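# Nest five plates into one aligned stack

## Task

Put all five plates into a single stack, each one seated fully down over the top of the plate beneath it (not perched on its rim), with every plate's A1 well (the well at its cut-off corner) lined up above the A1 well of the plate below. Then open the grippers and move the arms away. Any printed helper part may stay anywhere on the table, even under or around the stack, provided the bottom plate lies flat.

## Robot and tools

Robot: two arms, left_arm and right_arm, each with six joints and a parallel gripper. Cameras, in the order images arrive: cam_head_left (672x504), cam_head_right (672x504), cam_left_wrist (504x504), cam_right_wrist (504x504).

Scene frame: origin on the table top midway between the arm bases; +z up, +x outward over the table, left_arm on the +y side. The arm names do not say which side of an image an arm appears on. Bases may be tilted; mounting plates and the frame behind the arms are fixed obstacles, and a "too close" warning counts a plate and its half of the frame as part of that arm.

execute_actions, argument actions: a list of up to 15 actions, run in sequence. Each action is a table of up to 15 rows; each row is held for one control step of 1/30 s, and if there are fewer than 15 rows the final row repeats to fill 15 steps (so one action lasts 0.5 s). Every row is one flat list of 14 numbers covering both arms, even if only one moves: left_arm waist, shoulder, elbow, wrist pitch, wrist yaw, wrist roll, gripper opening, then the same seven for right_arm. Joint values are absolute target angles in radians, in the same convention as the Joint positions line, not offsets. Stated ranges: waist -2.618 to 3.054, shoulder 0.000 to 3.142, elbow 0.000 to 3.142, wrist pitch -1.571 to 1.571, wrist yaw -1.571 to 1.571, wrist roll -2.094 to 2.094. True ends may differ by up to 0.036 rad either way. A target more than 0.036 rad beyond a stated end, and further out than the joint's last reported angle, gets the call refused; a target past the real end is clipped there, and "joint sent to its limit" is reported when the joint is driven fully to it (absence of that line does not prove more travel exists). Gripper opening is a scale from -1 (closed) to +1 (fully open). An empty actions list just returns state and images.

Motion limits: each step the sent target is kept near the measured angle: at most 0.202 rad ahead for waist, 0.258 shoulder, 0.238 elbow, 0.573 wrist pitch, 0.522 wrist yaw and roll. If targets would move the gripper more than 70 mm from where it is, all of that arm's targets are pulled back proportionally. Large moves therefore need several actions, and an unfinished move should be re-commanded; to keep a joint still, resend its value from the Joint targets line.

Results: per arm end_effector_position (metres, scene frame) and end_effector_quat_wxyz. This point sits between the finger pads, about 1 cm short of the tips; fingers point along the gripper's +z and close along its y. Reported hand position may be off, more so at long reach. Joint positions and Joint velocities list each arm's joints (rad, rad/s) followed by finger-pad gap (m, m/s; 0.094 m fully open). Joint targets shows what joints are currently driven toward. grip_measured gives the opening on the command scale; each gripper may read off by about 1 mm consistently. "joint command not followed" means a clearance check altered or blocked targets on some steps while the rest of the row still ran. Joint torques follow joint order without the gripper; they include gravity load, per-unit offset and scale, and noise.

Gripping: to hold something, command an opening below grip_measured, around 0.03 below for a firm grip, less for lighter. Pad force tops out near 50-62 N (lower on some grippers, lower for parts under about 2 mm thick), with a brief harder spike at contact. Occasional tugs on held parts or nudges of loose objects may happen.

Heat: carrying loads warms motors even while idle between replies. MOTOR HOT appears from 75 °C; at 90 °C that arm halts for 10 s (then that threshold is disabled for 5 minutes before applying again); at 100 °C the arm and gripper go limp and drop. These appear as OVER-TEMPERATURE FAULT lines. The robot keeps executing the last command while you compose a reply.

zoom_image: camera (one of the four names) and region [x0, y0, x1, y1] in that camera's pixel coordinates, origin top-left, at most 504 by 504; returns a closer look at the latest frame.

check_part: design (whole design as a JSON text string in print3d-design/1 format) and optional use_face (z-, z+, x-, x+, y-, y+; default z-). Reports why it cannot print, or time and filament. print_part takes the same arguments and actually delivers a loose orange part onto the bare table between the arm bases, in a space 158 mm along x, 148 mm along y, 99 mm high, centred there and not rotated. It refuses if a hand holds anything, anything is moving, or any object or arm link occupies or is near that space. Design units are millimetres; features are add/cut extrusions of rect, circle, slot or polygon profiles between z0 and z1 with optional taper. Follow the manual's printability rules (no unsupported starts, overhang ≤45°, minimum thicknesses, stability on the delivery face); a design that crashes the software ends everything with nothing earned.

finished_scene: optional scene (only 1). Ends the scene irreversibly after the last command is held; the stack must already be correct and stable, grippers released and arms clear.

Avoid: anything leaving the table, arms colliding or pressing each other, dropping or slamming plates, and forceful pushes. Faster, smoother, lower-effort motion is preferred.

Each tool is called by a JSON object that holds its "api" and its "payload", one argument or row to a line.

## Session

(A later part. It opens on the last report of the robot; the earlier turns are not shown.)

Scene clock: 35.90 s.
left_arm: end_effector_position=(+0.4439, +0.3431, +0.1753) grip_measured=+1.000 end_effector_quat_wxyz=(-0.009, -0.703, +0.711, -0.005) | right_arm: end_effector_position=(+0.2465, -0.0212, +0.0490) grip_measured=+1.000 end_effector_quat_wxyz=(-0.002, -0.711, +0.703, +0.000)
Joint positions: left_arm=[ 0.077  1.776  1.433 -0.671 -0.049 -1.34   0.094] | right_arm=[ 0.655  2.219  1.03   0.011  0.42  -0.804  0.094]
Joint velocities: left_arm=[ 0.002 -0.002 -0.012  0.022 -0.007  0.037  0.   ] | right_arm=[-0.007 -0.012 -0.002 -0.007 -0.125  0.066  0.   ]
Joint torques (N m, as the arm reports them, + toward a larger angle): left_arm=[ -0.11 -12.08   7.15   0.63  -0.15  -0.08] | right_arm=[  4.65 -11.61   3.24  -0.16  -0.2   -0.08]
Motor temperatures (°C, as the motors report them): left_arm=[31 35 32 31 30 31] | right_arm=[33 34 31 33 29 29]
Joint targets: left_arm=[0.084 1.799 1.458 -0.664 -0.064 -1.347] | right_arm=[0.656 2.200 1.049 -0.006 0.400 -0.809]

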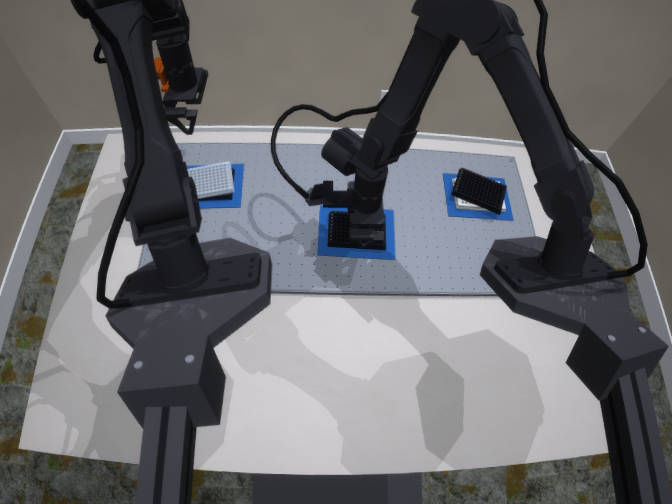

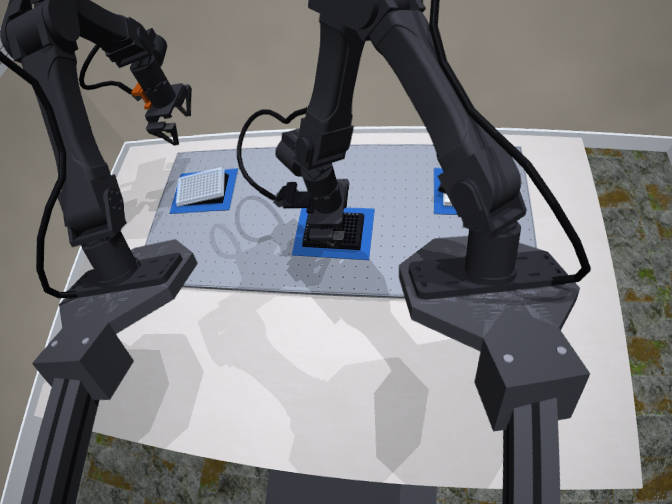

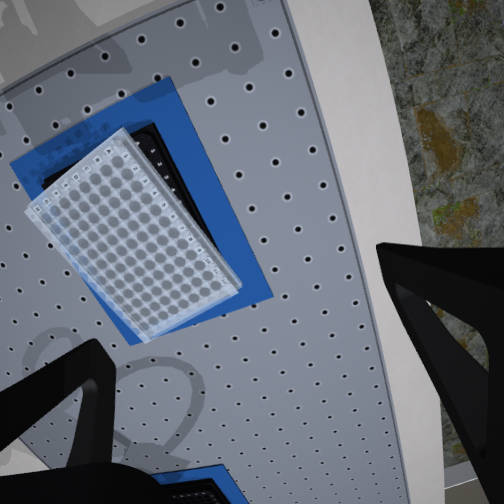

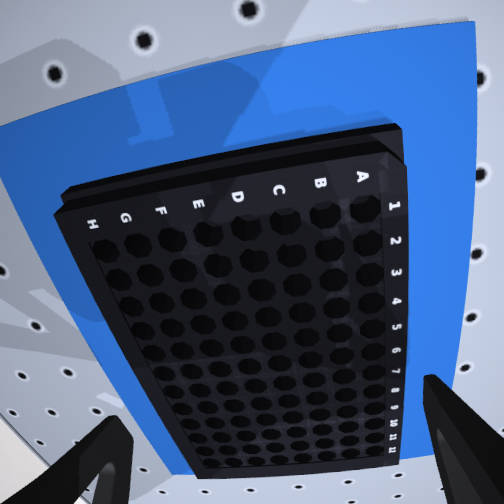

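{"api": "execute_actions", "payload": {
  "actions": [
    [[0.084,1.799,1.458,-0.664,-0.064,-1.347,1,0.651,2.196,1.054,-0.006,0.398,-0.81,1]]
  ]
}}

Scene clock: 36.73 s.
left_arm: end_effector_position=(+0.4439, +0.3431, +0.1753) grip_measured=+1.000 end_effector_quat_wxyz=(-0.009, -0.703, +0.711, -0.005) | right_arm: end_effector_position=(+0.2461, -0.0209, +0.0490) grip_measured=+1.000 end_effector_quat_wxyz=(-0.003, -0.711, +0.703, +0.001)
Joint positions: left_arm=[ 0.077  1.776  1.433 -0.671 -0.049 -1.34   0.094] | right_arm=[ 0.655  2.219  1.03   0.011  0.418 -0.804  0.094]
Joint velocities: left_arm=[-0.002 -0.017 -0.002  0.051  0.022 -0.007  0.   ] | right_arm=[-0.002  0.002  0.007 -0.037 -0.022  0.066  0.   ]
Joint torques (N m, as the arm reports them, + toward a larger angle): left_arm=[ -0.11 -12.05   7.21   0.62  -0.15  -0.09] | right_arm=[  4.15 -11.95   3.51  -0.15  -0.18  -0.08]
Motor temperatures (°C, as the motors report them): left_arm=[31 35 32 31 30 31] | right_arm=[33 34 31 33 29 29]
Joint targets: left_arm=[0.084 1.799 1.458 -0.664 -0.064 -1.347] | right_arm=[0.651 2.196 1.054 -0.006 0.398 -0.810]

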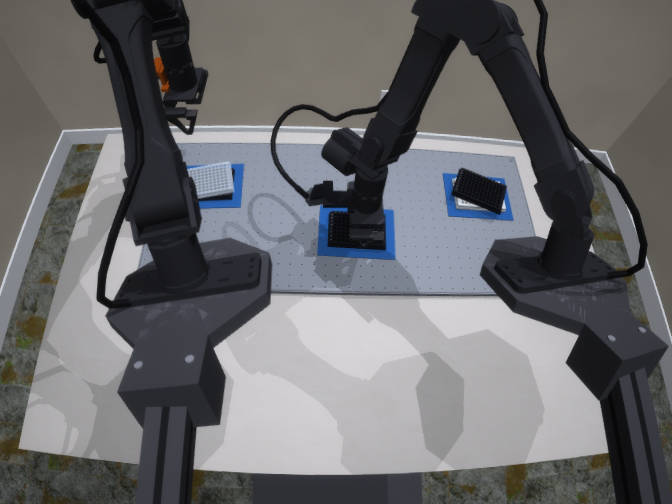

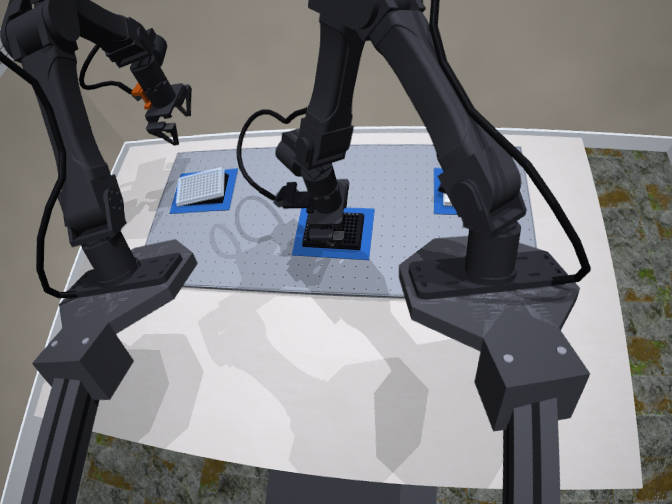

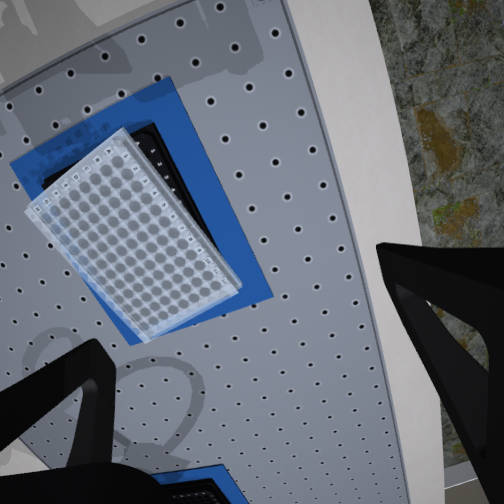

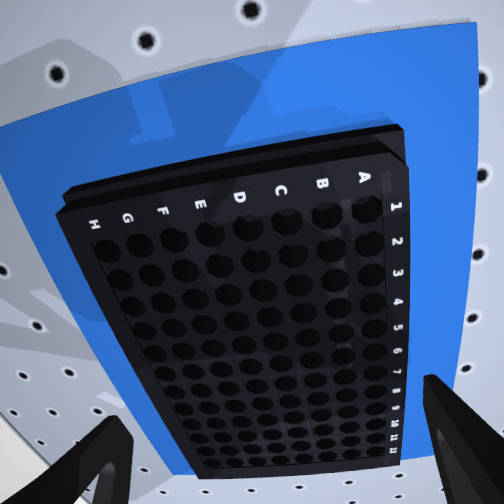

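{"api": "execute_actions", "payload": {
  "actions": [
    [[0.084,1.799,1.458,-0.664,-0.064,-1.347,1,0.636,2.183,1.068,-0.006,0.398,-0.81,1],[0.084,1.799,1.458,-0.664,-0.064,-1.347,1,0.636,2.183,1.068,-0.006,0.398,-0.81,1],[0.084,1.799,1.458,-0.664,-0.064,-1.347,1,0.652,2.196,1.053,-0.006,0.398,-0.81,1]]
  ]
}}

Scene clock: 37.43 s.
left_arm: end_effector_position=(+0.4439, +0.3431, +0.1753) grip_measured=+1.000 end_effector_quat_wxyz=(-0.009, -0.703, +0.711, -0.005) | right_arm: end_effector_position=(+0.2492, -0.0222, +0.0481) grip_measured=+1.000 end_effector_quat_wxyz=(-0.004, -0.709, +0.706, +0.001)
Joint positions: left_arm=[ 0.077  1.776  1.433 -0.671 -0.049 -1.34   0.094] | right_arm=[ 0.647  2.219  1.037  0.005  0.415 -0.805  0.094]
Joint velocities: left_arm=[-0.012 -0.007  0.017 -0.022 -0.037 -0.007  0.   ] | right_arm=[ 0.007 -0.017 -0.002 -0.066 -0.007 -0.022  0.   ]
Joint torques (N m, as the arm reports them, + toward a larger angle): left_arm=[ -0.12 -12.06   7.23   0.63  -0.15  -0.08] | right_arm=[  5.04 -12.05   2.94  -0.08  -0.16  -0.07]
Motor temperatures (°C, as the motors report them): left_arm=[31 35 32 31 30 31] | right_arm=[33 34 31 33 29 29]
Joint targets: left_arm=[0.084 1.799 1.458 -0.664 -0.064 -1.347] | right_arm=[0.652 2.196 1.053 -0.006 0.398 -0.810]

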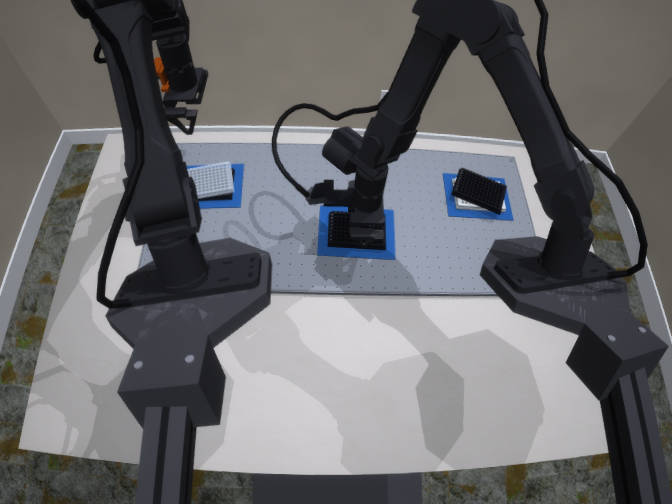

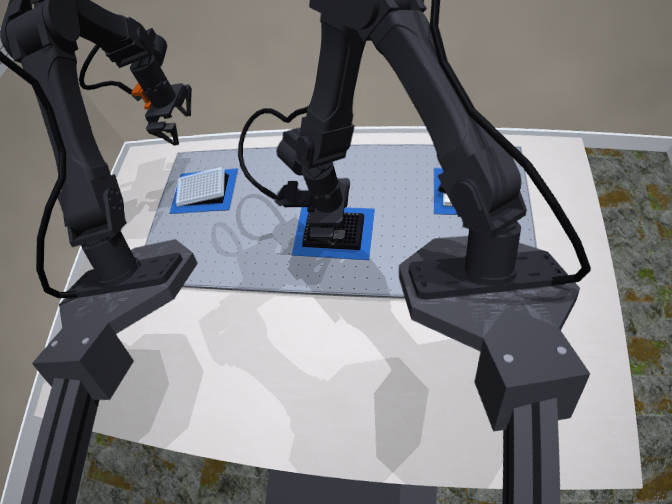

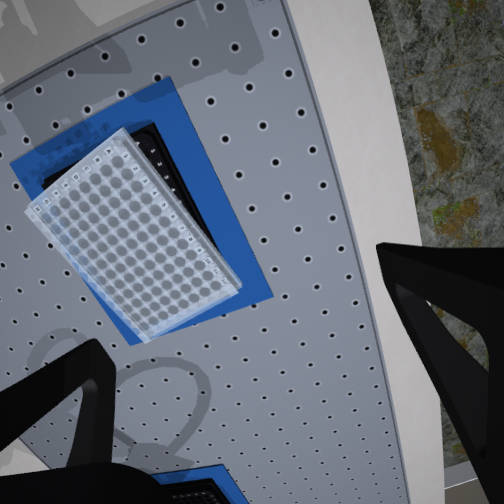

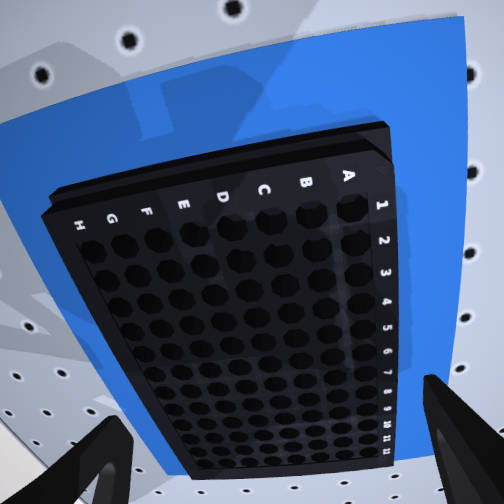

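{"api": "execute_actions", "payload": {
  "actions": [
    [[0.084,1.799,1.458,-0.664,-0.064,-1.347,1,0.632,2.246,1.075,0.045,0.398,-0.817,1],[0.084,1.799,1.458,-0.664,-0.064,-1.347,1,0.632,2.246,1.075,0.045,0.398,-0.817,1],[0.084,1.799,1.458,-0.664,-0.064,-1.347,1,0.646,2.246,1.06,0.045,0.398,-0.817,1]]
  ]
}}

Scene clock: 38.23 s.
left_arm: end_effector_position=(+0.4439, +0.3431, +0.1753) grip_measured=+1.000 end_effector_quat_wxyz=(-0.009, -0.703, +0.711, -0.005) | right_arm: end_effector_position=(+0.2530, -0.0204, +0.0454) grip_measured=+1.000 end_effector_quat_wxyz=(+0.002, -0.707, +0.707, -0.000)
Joint positions: left_arm=[ 0.077  1.776  1.433 -0.671 -0.049 -1.34   0.094] | right_arm=[ 0.641  2.228  1.044  0.022  0.415 -0.811  0.094]
Joint velocities: left_arm=[ 0.007 -0.002 -0.022  0.007 -0.007  0.007  0.   ] | right_arm=[-0.002 -0.017 -0.002  0.081  0.066 -0.022  0.   ]
Joint torques (N m, as the arm reports them, + toward a larger angle): left_arm=[ -0.14 -12.09   7.19   0.64  -0.15  -0.1 ] | right_arm=[ 4.98 -8.48  3.01  0.26 -0.15 -0.05]
Motor temperatures (°C, as the motors report them): left_arm=[31 35 32 31 30 31] | right_arm=[33 34 31 33 29 29]
Joint targets: left_arm=[0.084 1.799 1.458 -0.664 -0.064 -1.347] | right_arm=[0.646 2.246 1.060 0.045 0.398 -0.817]

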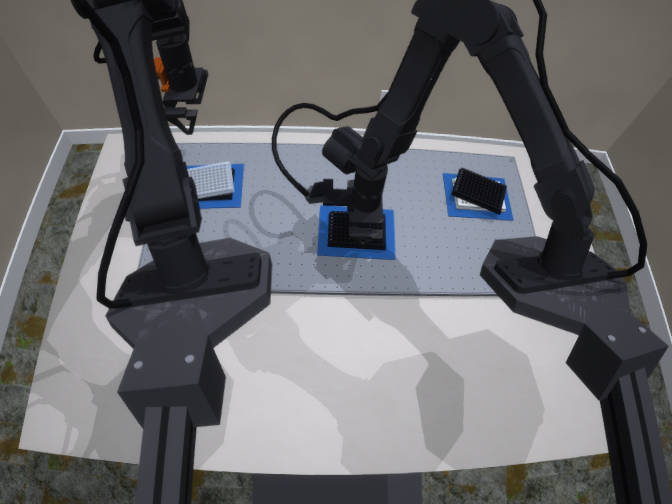

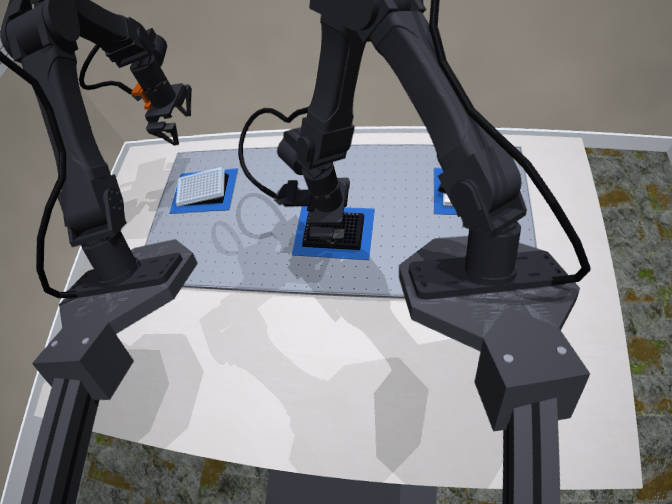

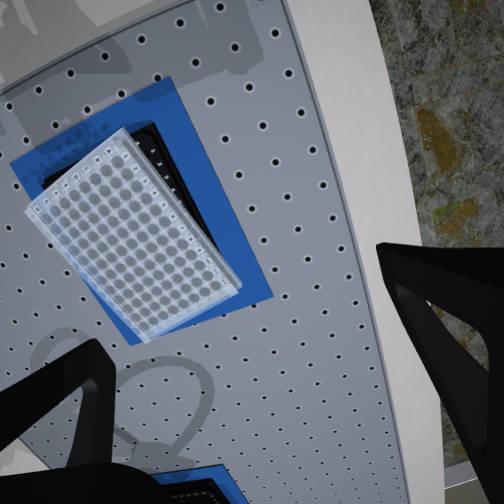

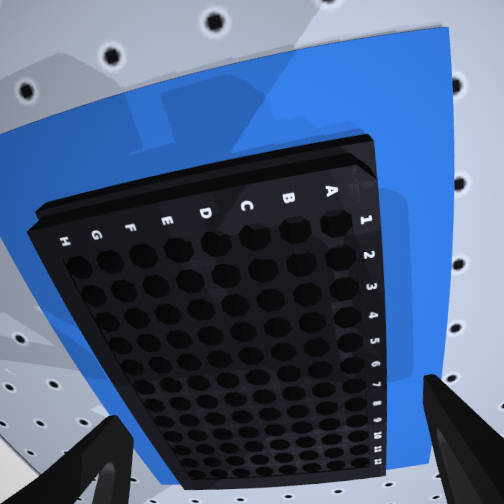

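{"api": "execute_actions", "payload": {
  "actions": [
    [[0.084,1.799,1.458,-0.664,-0.064,-1.347,1,0.646,2.262,1.05,0.049,0.398,-0.817,1]]
  ]
}}

Scene clock: 39.13 s.
left_arm: end_effector_position=(+0.4439, +0.3431, +0.1753) grip_measured=+1.000 end_effector_quat_wxyz=(-0.009, -0.703, +0.711, -0.005) | right_arm: end_effector_position=(+0.2478, -0.0223, +0.0406) grip_measured=+1.000 end_effector_quat_wxyz=(-0.003, -0.709, +0.706, +0.000)
Joint positions: left_arm=[ 0.077  1.776  1.433 -0.671 -0.049 -1.34   0.094] | right_arm=[ 0.641  2.246  1.044  0.028  0.415 -0.811  0.094]
Joint velocities: left_arm=[ 0.012 -0.002  0.002 -0.022 -0.022  0.022  0.   ] | right_arm=[ 0.007 -0.002 -0.017 -0.022 -0.022  0.066  0.   ]
Joint torques (N m, as the arm reports them, + toward a larger angle): left_arm=[ -0.12 -12.08   7.2    0.63  -0.15  -0.09] | right_arm=[ 5.01 -8.77  2.07  0.24 -0.15 -0.07]
Motor temperatures (°C, as the motors report them): left_arm=[31 35 32 31 30 31] | right_arm=[33 34 31 33 29 29]
Joint targets: left_arm=[0.084 1.799 1.458 -0.664 -0.064 -1.347] | right_arm=[0.646 2.262 1.050 0.049 0.398 -0.817]

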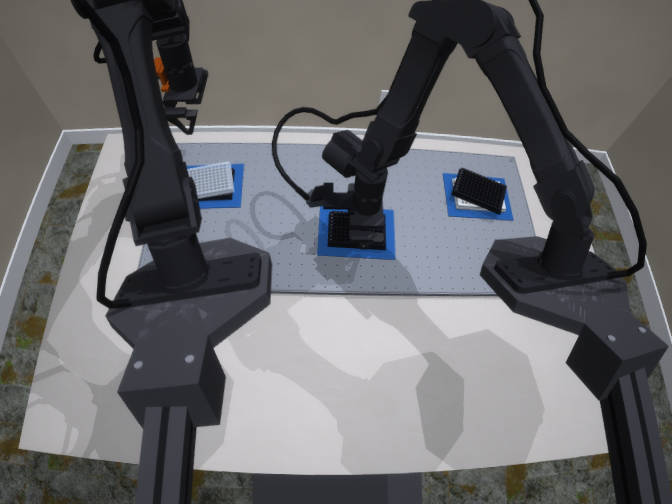

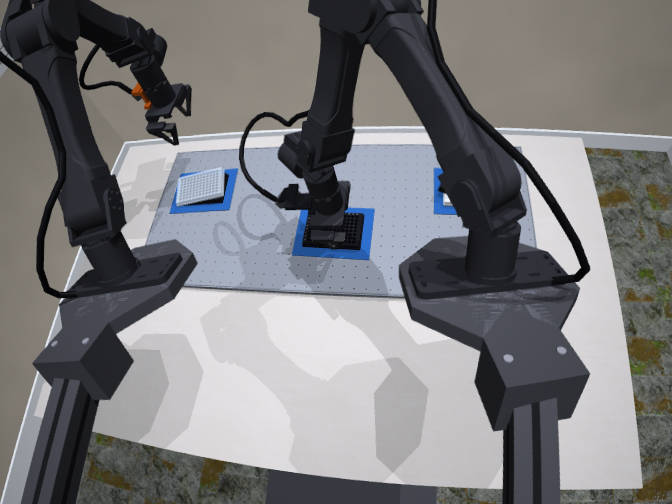

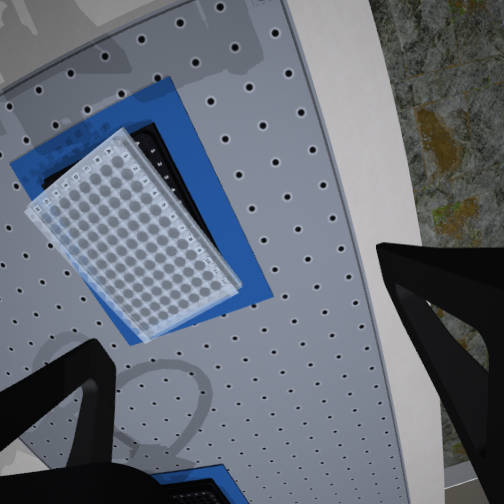

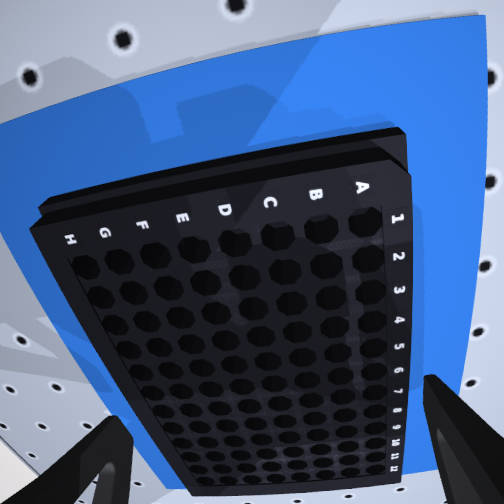

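{"api": "zoom_image", "payload": {
  "camera": "cam_right_wrist",
  "region": [60, 300, 504, 504]
}}

Region (60, 300, 504, 504) of cam_right_wrist's 504x504 image, scaled by 1.135, with more detail than that image has; it fills the top 232 rows of this view, and the rest is white.

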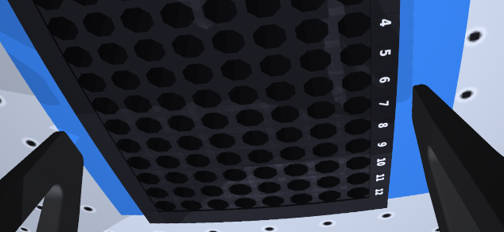

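{"api": "execute_actions", "payload": {
  "actions": [
    [[0.084,1.799,1.458,-0.664,-0.064,-1.347,1,0.625,2.275,1.085,0.058,0.395,-0.826,1],[0.084,1.799,1.458,-0.664,-0.064,-1.347,1,0.625,2.28,1.085,0.062,0.395,-0.826,1],[0.084,1.799,1.458,-0.664,-0.064,-1.347,1,0.638,2.289,1.072,0.068,0.395,-0.826,1]]
  ]
}}

Scene clock: 39.87 s.
left_arm: end_effector_position=(+0.4439, +0.3431, +0.1753) grip_measured=+1.000 end_effector_quat_wxyz=(-0.009, -0.703, +0.711, -0.005) | right_arm: end_effector_position=(+0.2471, -0.0223, +0.0331) grip_measured=+1.000 end_effector_quat_wxyz=(-0.004, -0.710, +0.705, -0.000)
Joint positions: left_arm=[ 0.077  1.776  1.433 -0.671 -0.049 -1.34   0.094] | right_arm=[ 0.635  2.273  1.056  0.046  0.413 -0.82   0.094]
Joint velocities: left_arm=[-0.002 -0.007  0.012 -0.051 -0.022  0.007  0.   ] | right_arm=[ 0.002  0.002 -0.002 -0.022  0.022 -0.022  0.   ]
Joint torques (N m, as the arm reports them, + toward a larger angle): left_arm=[ -0.13 -12.05   7.2    0.63  -0.15  -0.1 ] | right_arm=[ 4.91 -8.79  2.77  0.24 -0.18 -0.09]
Motor temperatures (°C, as the motors report them): left_arm=[31 35 32 31 30 31] | right_arm=[33 34 31 33 29 29]
Joint targets: left_arm=[0.084 1.799 1.458 -0.664 -0.064 -1.347] | right_arm=[0.638 2.289 1.072 0.068 0.395 -0.826]

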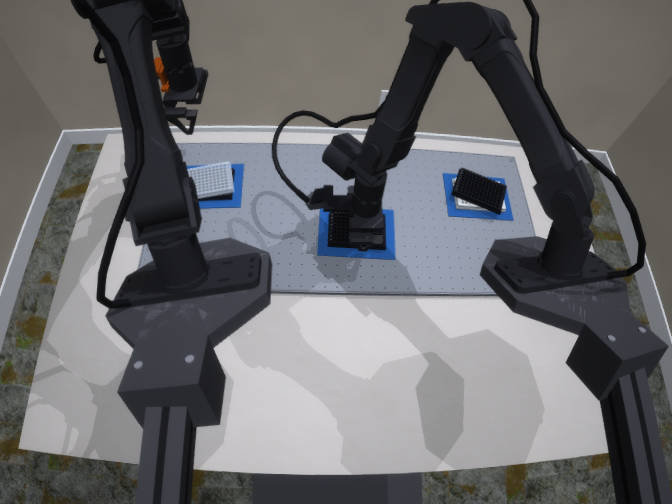

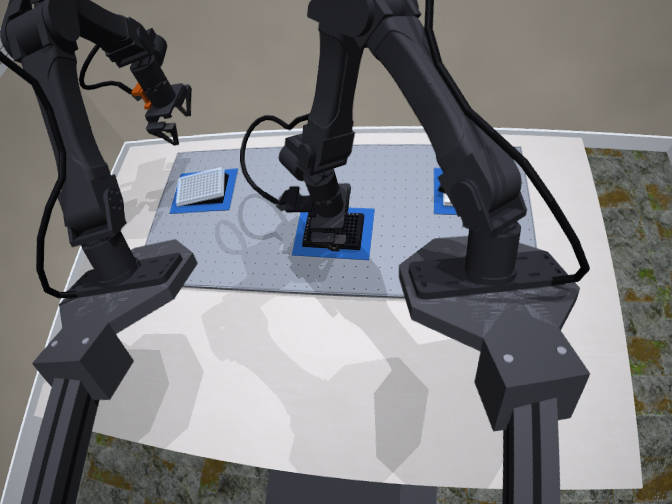

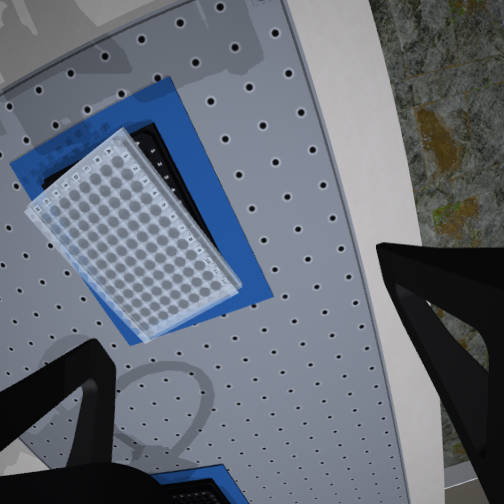

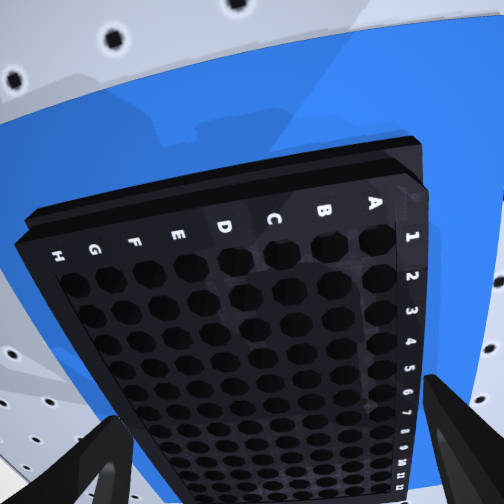

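{"api": "execute_actions", "payload": {
  "actions": [
    [[0.084,1.799,1.458,-0.664,-0.064,-1.347,1,0.638,2.289,1.072,0.068,0.395,-0.826,0.85],[0.084,1.799,1.458,-0.664,-0.064,-1.347,1,0.638,2.289,1.072,0.068,0.395,-0.826,0.85],[0.084,1.799,1.458,-0.664,-0.064,-1.347,1,0.638,2.289,1.072,0.068,0.395,-0.826,0.85],[0.084,1.799,1.458,-0.664,-0.064,-1.347,1,0.638,2.289,1.072,0.068,0.395,-0.826,0.8],[0.084,1.799,1.458,-0.664,-0.064,-1.347,1,0.638,2.289,1.072,0.068,0.395,-0.826,0.8],[0.084,1.799,1.458,-0.664,-0.064,-1.347,1,0.638,2.289,1.072,0.068,0.395,-0.826,0.8],[0.084,1.799,1.458,-0.664,-0.064,-1.347,1,0.638,2.289,1.072,0.068,0.395,-0.826,0.76],[0.084,1.799,1.458,-0.664,-0.064,-1.347,1,0.638,2.289,1.072,0.068,0.395,-0.826,0.76],[0.084,1.799,1.458,-0.664,-0.064,-1.347,1,0.638,2.289,1.072,0.068,0.395,-0.826,0.76],[0.084,1.799,1.458,-0.664,-0.064,-1.347,1,0.638,2.289,1.072,0.068,0.395,-0.826,0.72]]
  ]
}}

Scene clock: 40.60 s.
left_arm: end_effector_position=(+0.4439, +0.3431, +0.1753) grip_measured=+1.000 end_effector_quat_wxyz=(-0.009, -0.703, +0.711, -0.005) | right_arm: end_effector_position=(+0.2472, -0.0221, +0.0331) grip_measured=+0.733 end_effector_quat_wxyz=(-0.003, -0.710, +0.705, -0.000)
Joint positions: left_arm=[ 0.077  1.776  1.433 -0.671 -0.049 -1.34   0.094] | right_arm=[ 0.635  2.273  1.056  0.046  0.413 -0.821  0.081]
Joint velocities: left_arm=[-0.007 -0.007 -0.012  0.022 -0.022  0.095  0.   ] | right_arm=[-0.002 -0.002  0.002 -0.051  0.022  0.051  0.   ]
Joint torques (N m, as the arm reports them, + toward a larger angle): left_arm=[ -0.12 -12.08   7.17   0.63  -0.15  -0.09] | right_arm=[ 4.87 -8.79  2.78  0.24 -0.17 -0.08]
Motor temperatures (°C, as the motors report them): left_arm=[31 35 32 31 30 31] | right_arm=[33 34 31 33 29 29]
Joint targets: left_arm=[0.084 1.799 1.458 -0.664 -0.064 -1.347] | right_arm=[0.638 2.289 1.072 0.068 0.395 -0.826]

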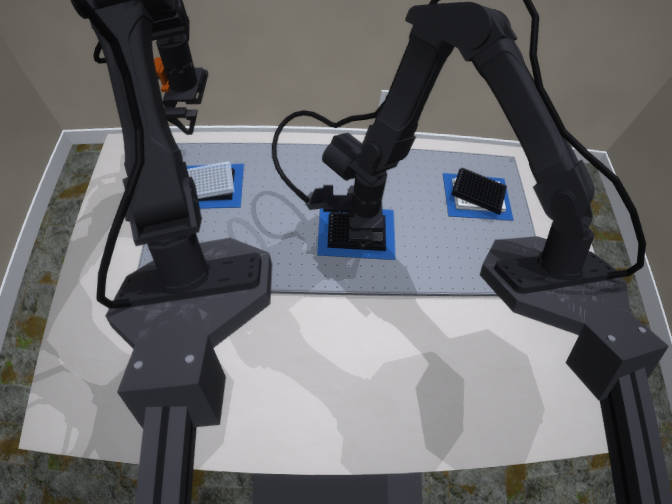

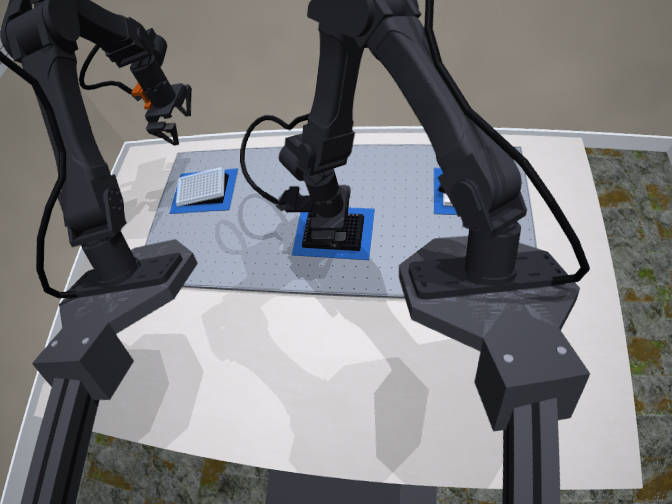

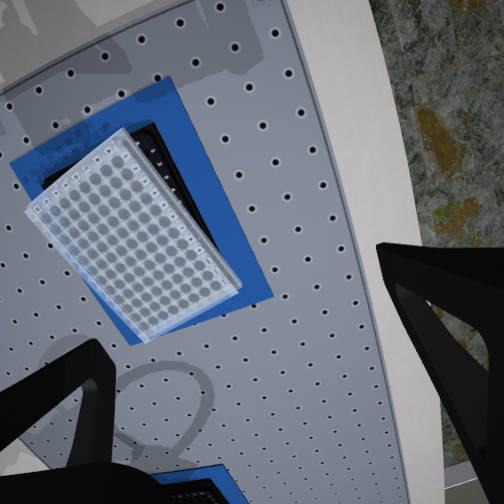

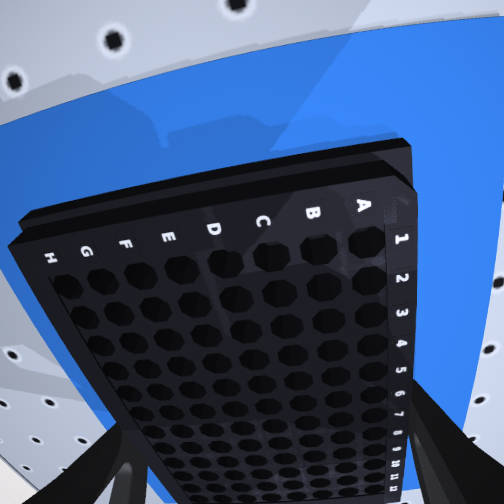

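{"api": "execute_actions", "payload": {
  "actions": [
    [[0.084,1.799,1.458,-0.664,-0.064,-1.347,1,0.638,2.289,1.072,0.068,0.395,-0.826,0.9]],
    [[0.084,1.799,1.458,-0.664,-0.064,-1.347,1,0.62,2.305,1.094,0.078,0.393,-0.833,0.9],[0.084,1.799,1.458,-0.664,-0.064,-1.347,1,0.62,2.305,1.094,0.078,0.393,-0.833,0.9],[0.084,1.799,1.458,-0.664,-0.064,-1.347,1,0.633,2.307,1.08,0.081,0.393,-0.833,0.9]],
    [[0.084,1.799,1.458,-0.664,-0.064,-1.347,1,0.633,2.307,1.08,0.081,0.393,-0.833,0.85],[0.084,1.799,1.458,-0.664,-0.064,-1.347,1,0.633,2.307,1.08,0.081,0.393,-0.833,0.85],[0.084,1.799,1.458,-0.664,-0.064,-1.347,1,0.633,2.307,1.08,0.081,0.393,-0.833,0.82],[0.084,1.799,1.458,-0.664,-0.064,-1.347,1,0.633,2.307,1.08,0.081,0.393,-0.833,0.82],[0.084,1.799,1.458,-0.664,-0.064,-1.347,1,0.633,2.307,1.08,0.081,0.393,-0.833,0.79],[0.084,1.799,1.458,-0.664,-0.064,-1.347,1,0.633,2.307,1.08,0.081,0.393,-0.833,0.79],[0.084,1.799,1.458,-0.664,-0.064,-1.347,1,0.633,2.307,1.08,0.081,0.393,-0.833,0.76]]
  ]
}}

Scene clock: 42.50 s.
left_arm: end_effector_position=(+0.4439, +0.3431, +0.1753) grip_measured=+1.000 end_effector_quat_wxyz=(-0.009, -0.703, +0.711, -0.005) | right_arm: end_effector_position=(+0.2479, -0.0218, +0.0284) grip_measured=+0.775 end_effector_quat_wxyz=(-0.002, -0.710, +0.705, -0.000)
Joint positions: left_arm=[ 0.077  1.776  1.433 -0.671 -0.049 -1.34   0.094] | right_arm=[ 0.629  2.29   1.064  0.059  0.411 -0.827  0.083]
Joint velocities: left_arm=[-0.002  0.002  0.002  0.066 -0.007 -0.022  0.   ] | right_arm=[-0.012  0.007 -0.002  0.007 -0.007 -0.022 -0.   ]
Joint torques (N m, as the arm reports them, + toward a larger angle): left_arm=[ -0.14 -12.05   7.21   0.64  -0.16  -0.09] | right_arm=[ 4.92 -8.68  2.68  0.25 -0.2  -0.05]
Motor temperatures (°C, as the motors report them): left_arm=[31 35 32 31 30 31] | right_arm=[33 34 31 33 29 29]
Joint targets: left_arm=[0.084 1.799 1.458 -0.664 -0.064 -1.347] | right_arm=[0.633 2.307 1.080 0.081 0.393 -0.833]

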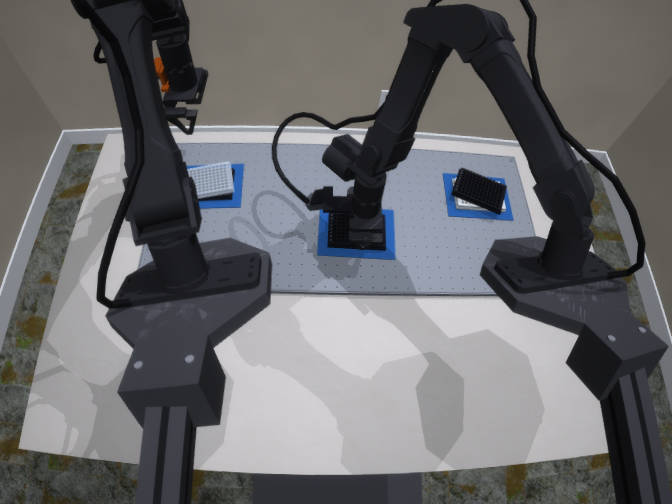

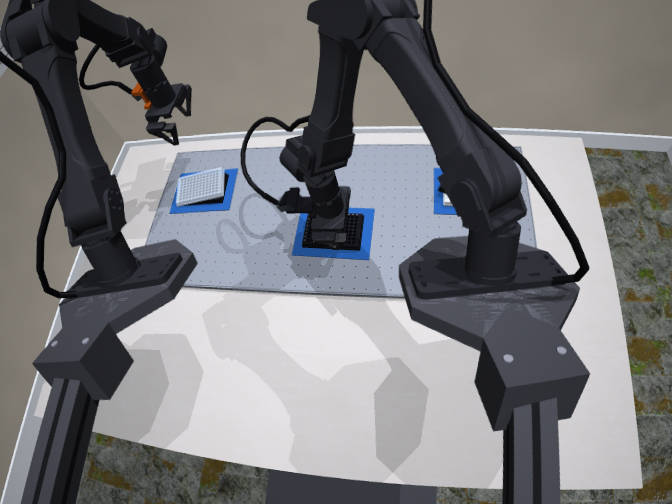

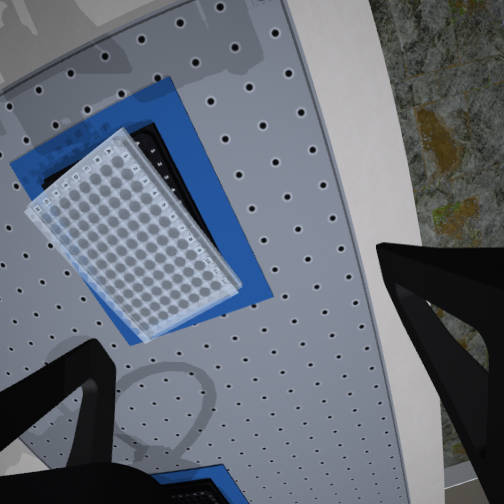

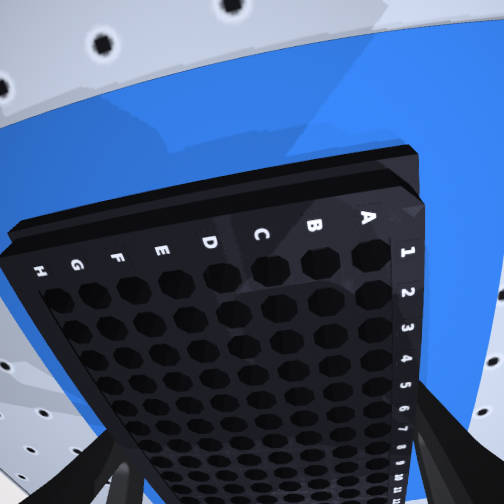

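{"api": "zoom_image", "payload": {
  "camera": "cam_left_wrist",
  "region": [130, 220, 260, 350]
}}

{"api": "zoom_image", "payload": {
  "camera": "cam_right_wrist",
  "region": [300, 120, 460, 280]
}}

Region (130, 220, 260, 350) of cam_left_wrist's 504x504 image, scaled by 3.877, with more detail than that image has.

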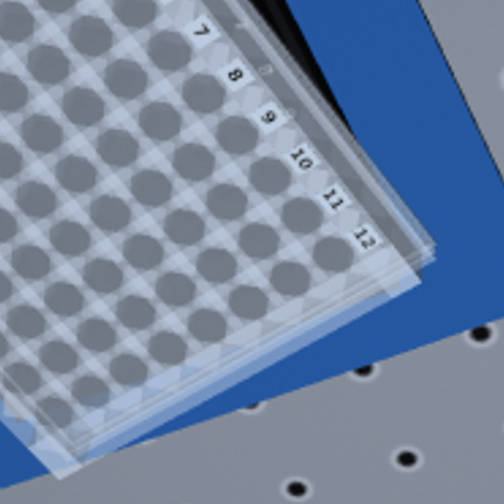

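Region (300, 120, 460, 280) of cam_right_wrist's 504x504 image, scaled by 3.150, with more detail than that image has.

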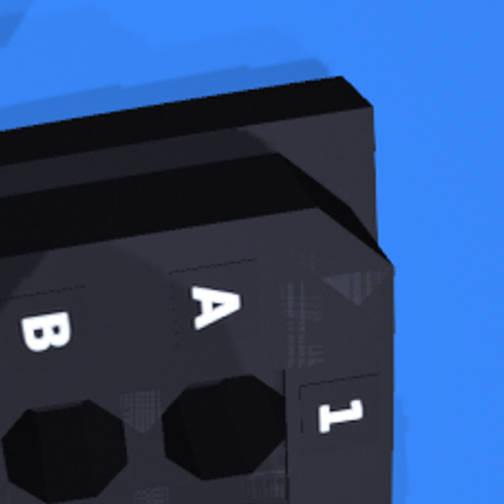

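{"api": "execute_actions", "payload": {
  "actions": [
    [[0.084,1.799,1.458,-0.664,-0.064,-1.347,1,0.633,2.307,1.08,0.081,0.393,-0.833,0.9]],
    [[0.084,1.799,1.458,-0.664,-0.064,-1.347,1,0.618,2.325,1.098,0.09,0.393,-0.836,0.9],[0.084,1.799,1.458,-0.664,-0.064,-1.347,1,0.618,2.325,1.098,0.09,0.393,-0.836,0.9],[0.084,1.799,1.458,-0.664,-0.064,-1.347,1,0.63,2.316,1.084,0.087,0.393,-0.836,0.9]],
    [[0.084,1.799,1.458,-0.664,-0.064,-1.347,1,0.63,2.316,1.084,0.087,0.393,-0.836,0.85],[0.084,1.799,1.458,-0.664,-0.064,-1.347,1,0.63,2.316,1.084,0.087,0.393,-0.836,0.85],[0.084,1.799,1.458,-0.664,-0.064,-1.347,1,0.63,2.316,1.084,0.087,0.393,-0.836,0.82],[0.084,1.799,1.458,-0.664,-0.064,-1.347,1,0.63,2.316,1.084,0.087,0.393,-0.836,0.82],[0.084,1.799,1.458,-0.664,-0.064,-1.347,1,0.63,2.316,1.084,0.087,0.393,-0.836,0.79],[0.084,1.799,1.458,-0.664,-0.064,-1.347,1,0.63,2.316,1.084,0.087,0.393,-0.836,0.79],[0.084,1.799,1.458,-0.664,-0.064,-1.347,1,0.63,2.316,1.084,0.087,0.393,-0.836,0.76]]
  ]
}}

Scene clock: 44.60 s.
left_arm: end_effector_position=(+0.4439, +0.3431, +0.1753) grip_measured=+1.000 end_effector_quat_wxyz=(-0.009, -0.703, +0.711, -0.005) | right_arm: end_effector_position=(+0.2494, -0.0214, +0.0268) grip_measured=+0.776 end_effector_quat_wxyz=(-0.000, -0.709, +0.706, -0.003)
Joint positions: left_arm=[ 0.077  1.776  1.433 -0.671 -0.049 -1.34   0.094] | right_arm=[ 0.627  2.295  1.069  0.065  0.414 -0.828  0.083]
Joint velocities: left_arm=[ 0.002 -0.007  0.012 -0.037  0.007 -0.007  0.   ] | right_arm=[ 0.002 -0.002 -0.012  0.007  0.007 -0.051  0.001]
Joint torques (N m, as the arm reports them, + toward a larger angle): left_arm=[ -0.13 -12.05   7.2    0.62  -0.15  -0.1 ] | right_arm=[ 4.83 -8.35  2.76  0.26 -0.21 -0.07]
Motor temperatures (°C, as the motors report them): left_arm=[31 35 32 31 30 31] | right_arm=[33 34 31 33 29 29]
Joint targets: left_arm=[0.084 1.799 1.458 -0.664 -0.064 -1.347] | right_arm=[0.630 2.316 1.084 0.087 0.393 -0.836]

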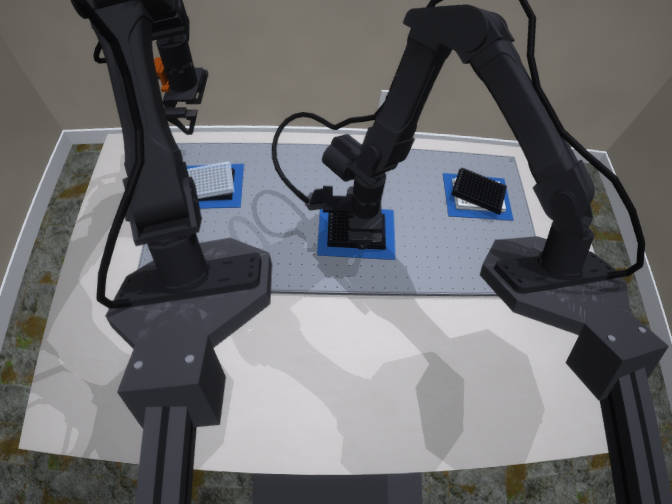

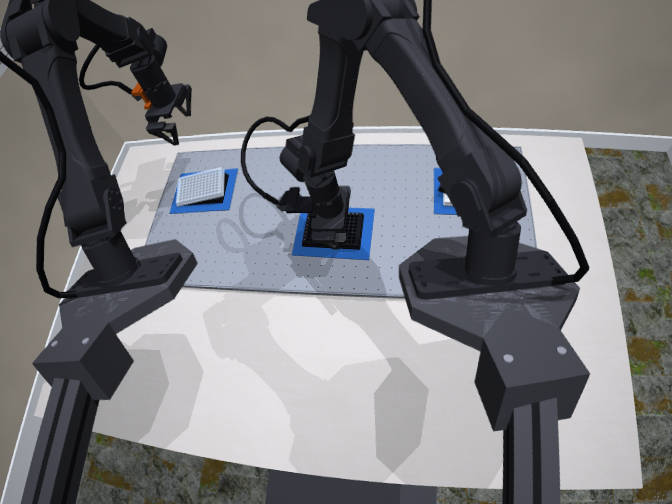

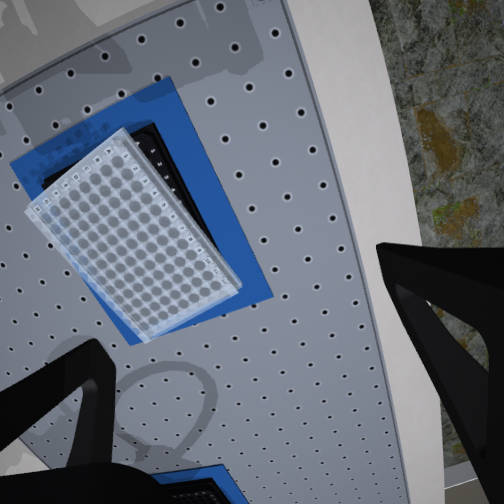

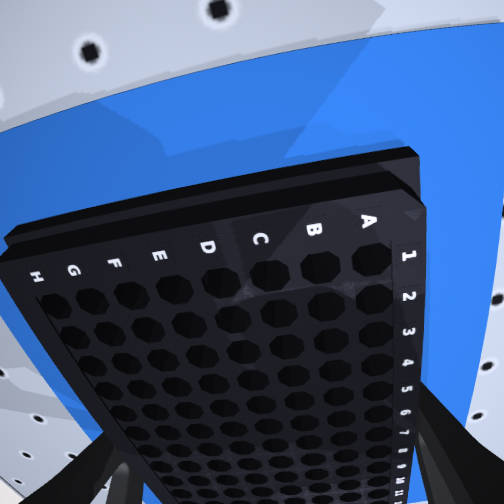

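{"api": "execute_actions", "payload": {
  "actions": [
    [[0.084,1.799,1.458,-0.664,-0.064,-1.347,1,0.63,2.316,1.084,0.087,0.393,-0.836,0.93]],
    [[0.084,1.799,1.458,-0.664,-0.064,-1.347,1,0.66,2.23,1.03,0.025,0.426,-0.812,0.93],[0.084,1.799,1.458,-0.664,-0.064,-1.347,1,0.66,2.23,1.03,0.025,0.426,-0.812,0.93],[0.084,1.799,1.458,-0.664,-0.064,-1.347,1,0.654,2.244,1.039,0.025,0.426,-0.812,0.93]]
  ]
}}

Scene clock: 46.20 s.
left_arm: end_effector_position=(+0.4439, +0.3431, +0.1753) grip_measured=+1.000 end_effector_quat_wxyz=(-0.009, -0.703, +0.711, -0.005) | right_arm: end_effector_position=(+0.2483, -0.0206, +0.0366) grip_measured=+0.928 end_effector_quat_wxyz=(-0.001, -0.710, +0.704, -0.002)
Joint positions: left_arm=[ 0.077  1.776  1.433 -0.671 -0.049 -1.34   0.094] | right_arm=[ 0.641  2.263  1.053  0.042  0.419 -0.818  0.091]
Joint velocities: left_arm=[ 0.007  0.002  0.002 -0.037  0.11  -0.007  0.   ] | right_arm=[ 0.007  0.002  0.007 -0.022 -0.022  0.022 -0.001]
Joint torques (N m, as the arm reports them, + toward a larger angle): left_arm=[ -0.11 -12.06   7.25   0.63  -0.15  -0.09] | right_arm=[  5.73 -11.64   0.58  -0.16   0.09   0.04]
Motor temperatures (°C, as the motors report them): left_arm=[31 35 32 31 30 31] | right_arm=[33 34 31 33 29 29]
Joint targets: left_arm=[0.084 1.799 1.458 -0.664 -0.064 -1.347] | right_arm=[0.654 2.244 1.039 0.025 0.426 -0.812]

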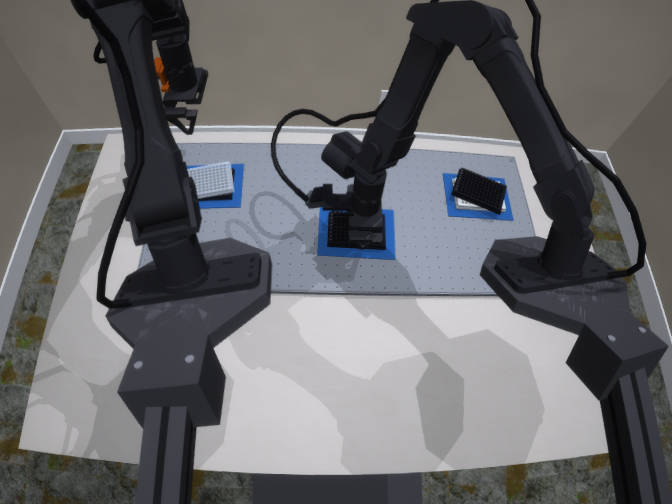

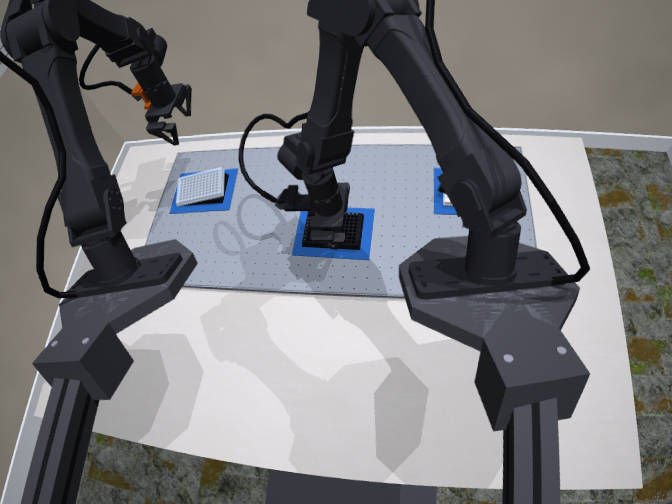

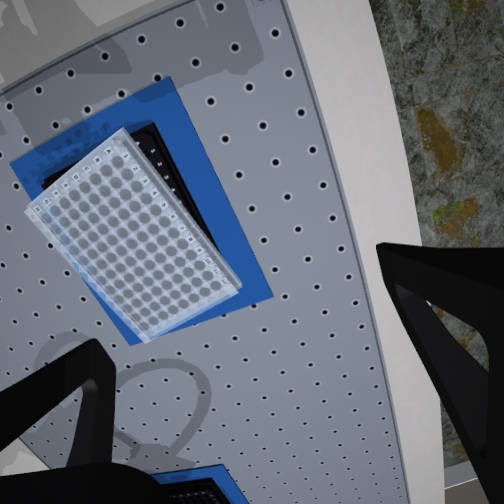

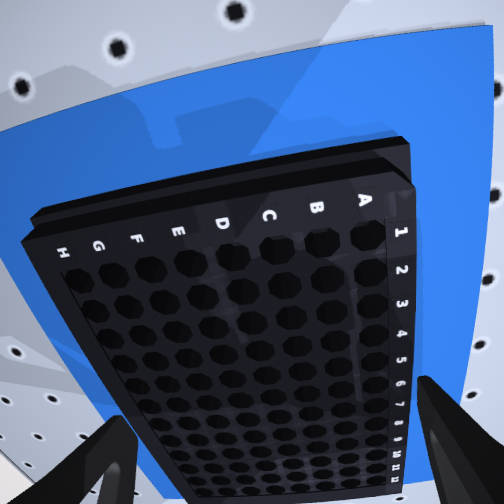

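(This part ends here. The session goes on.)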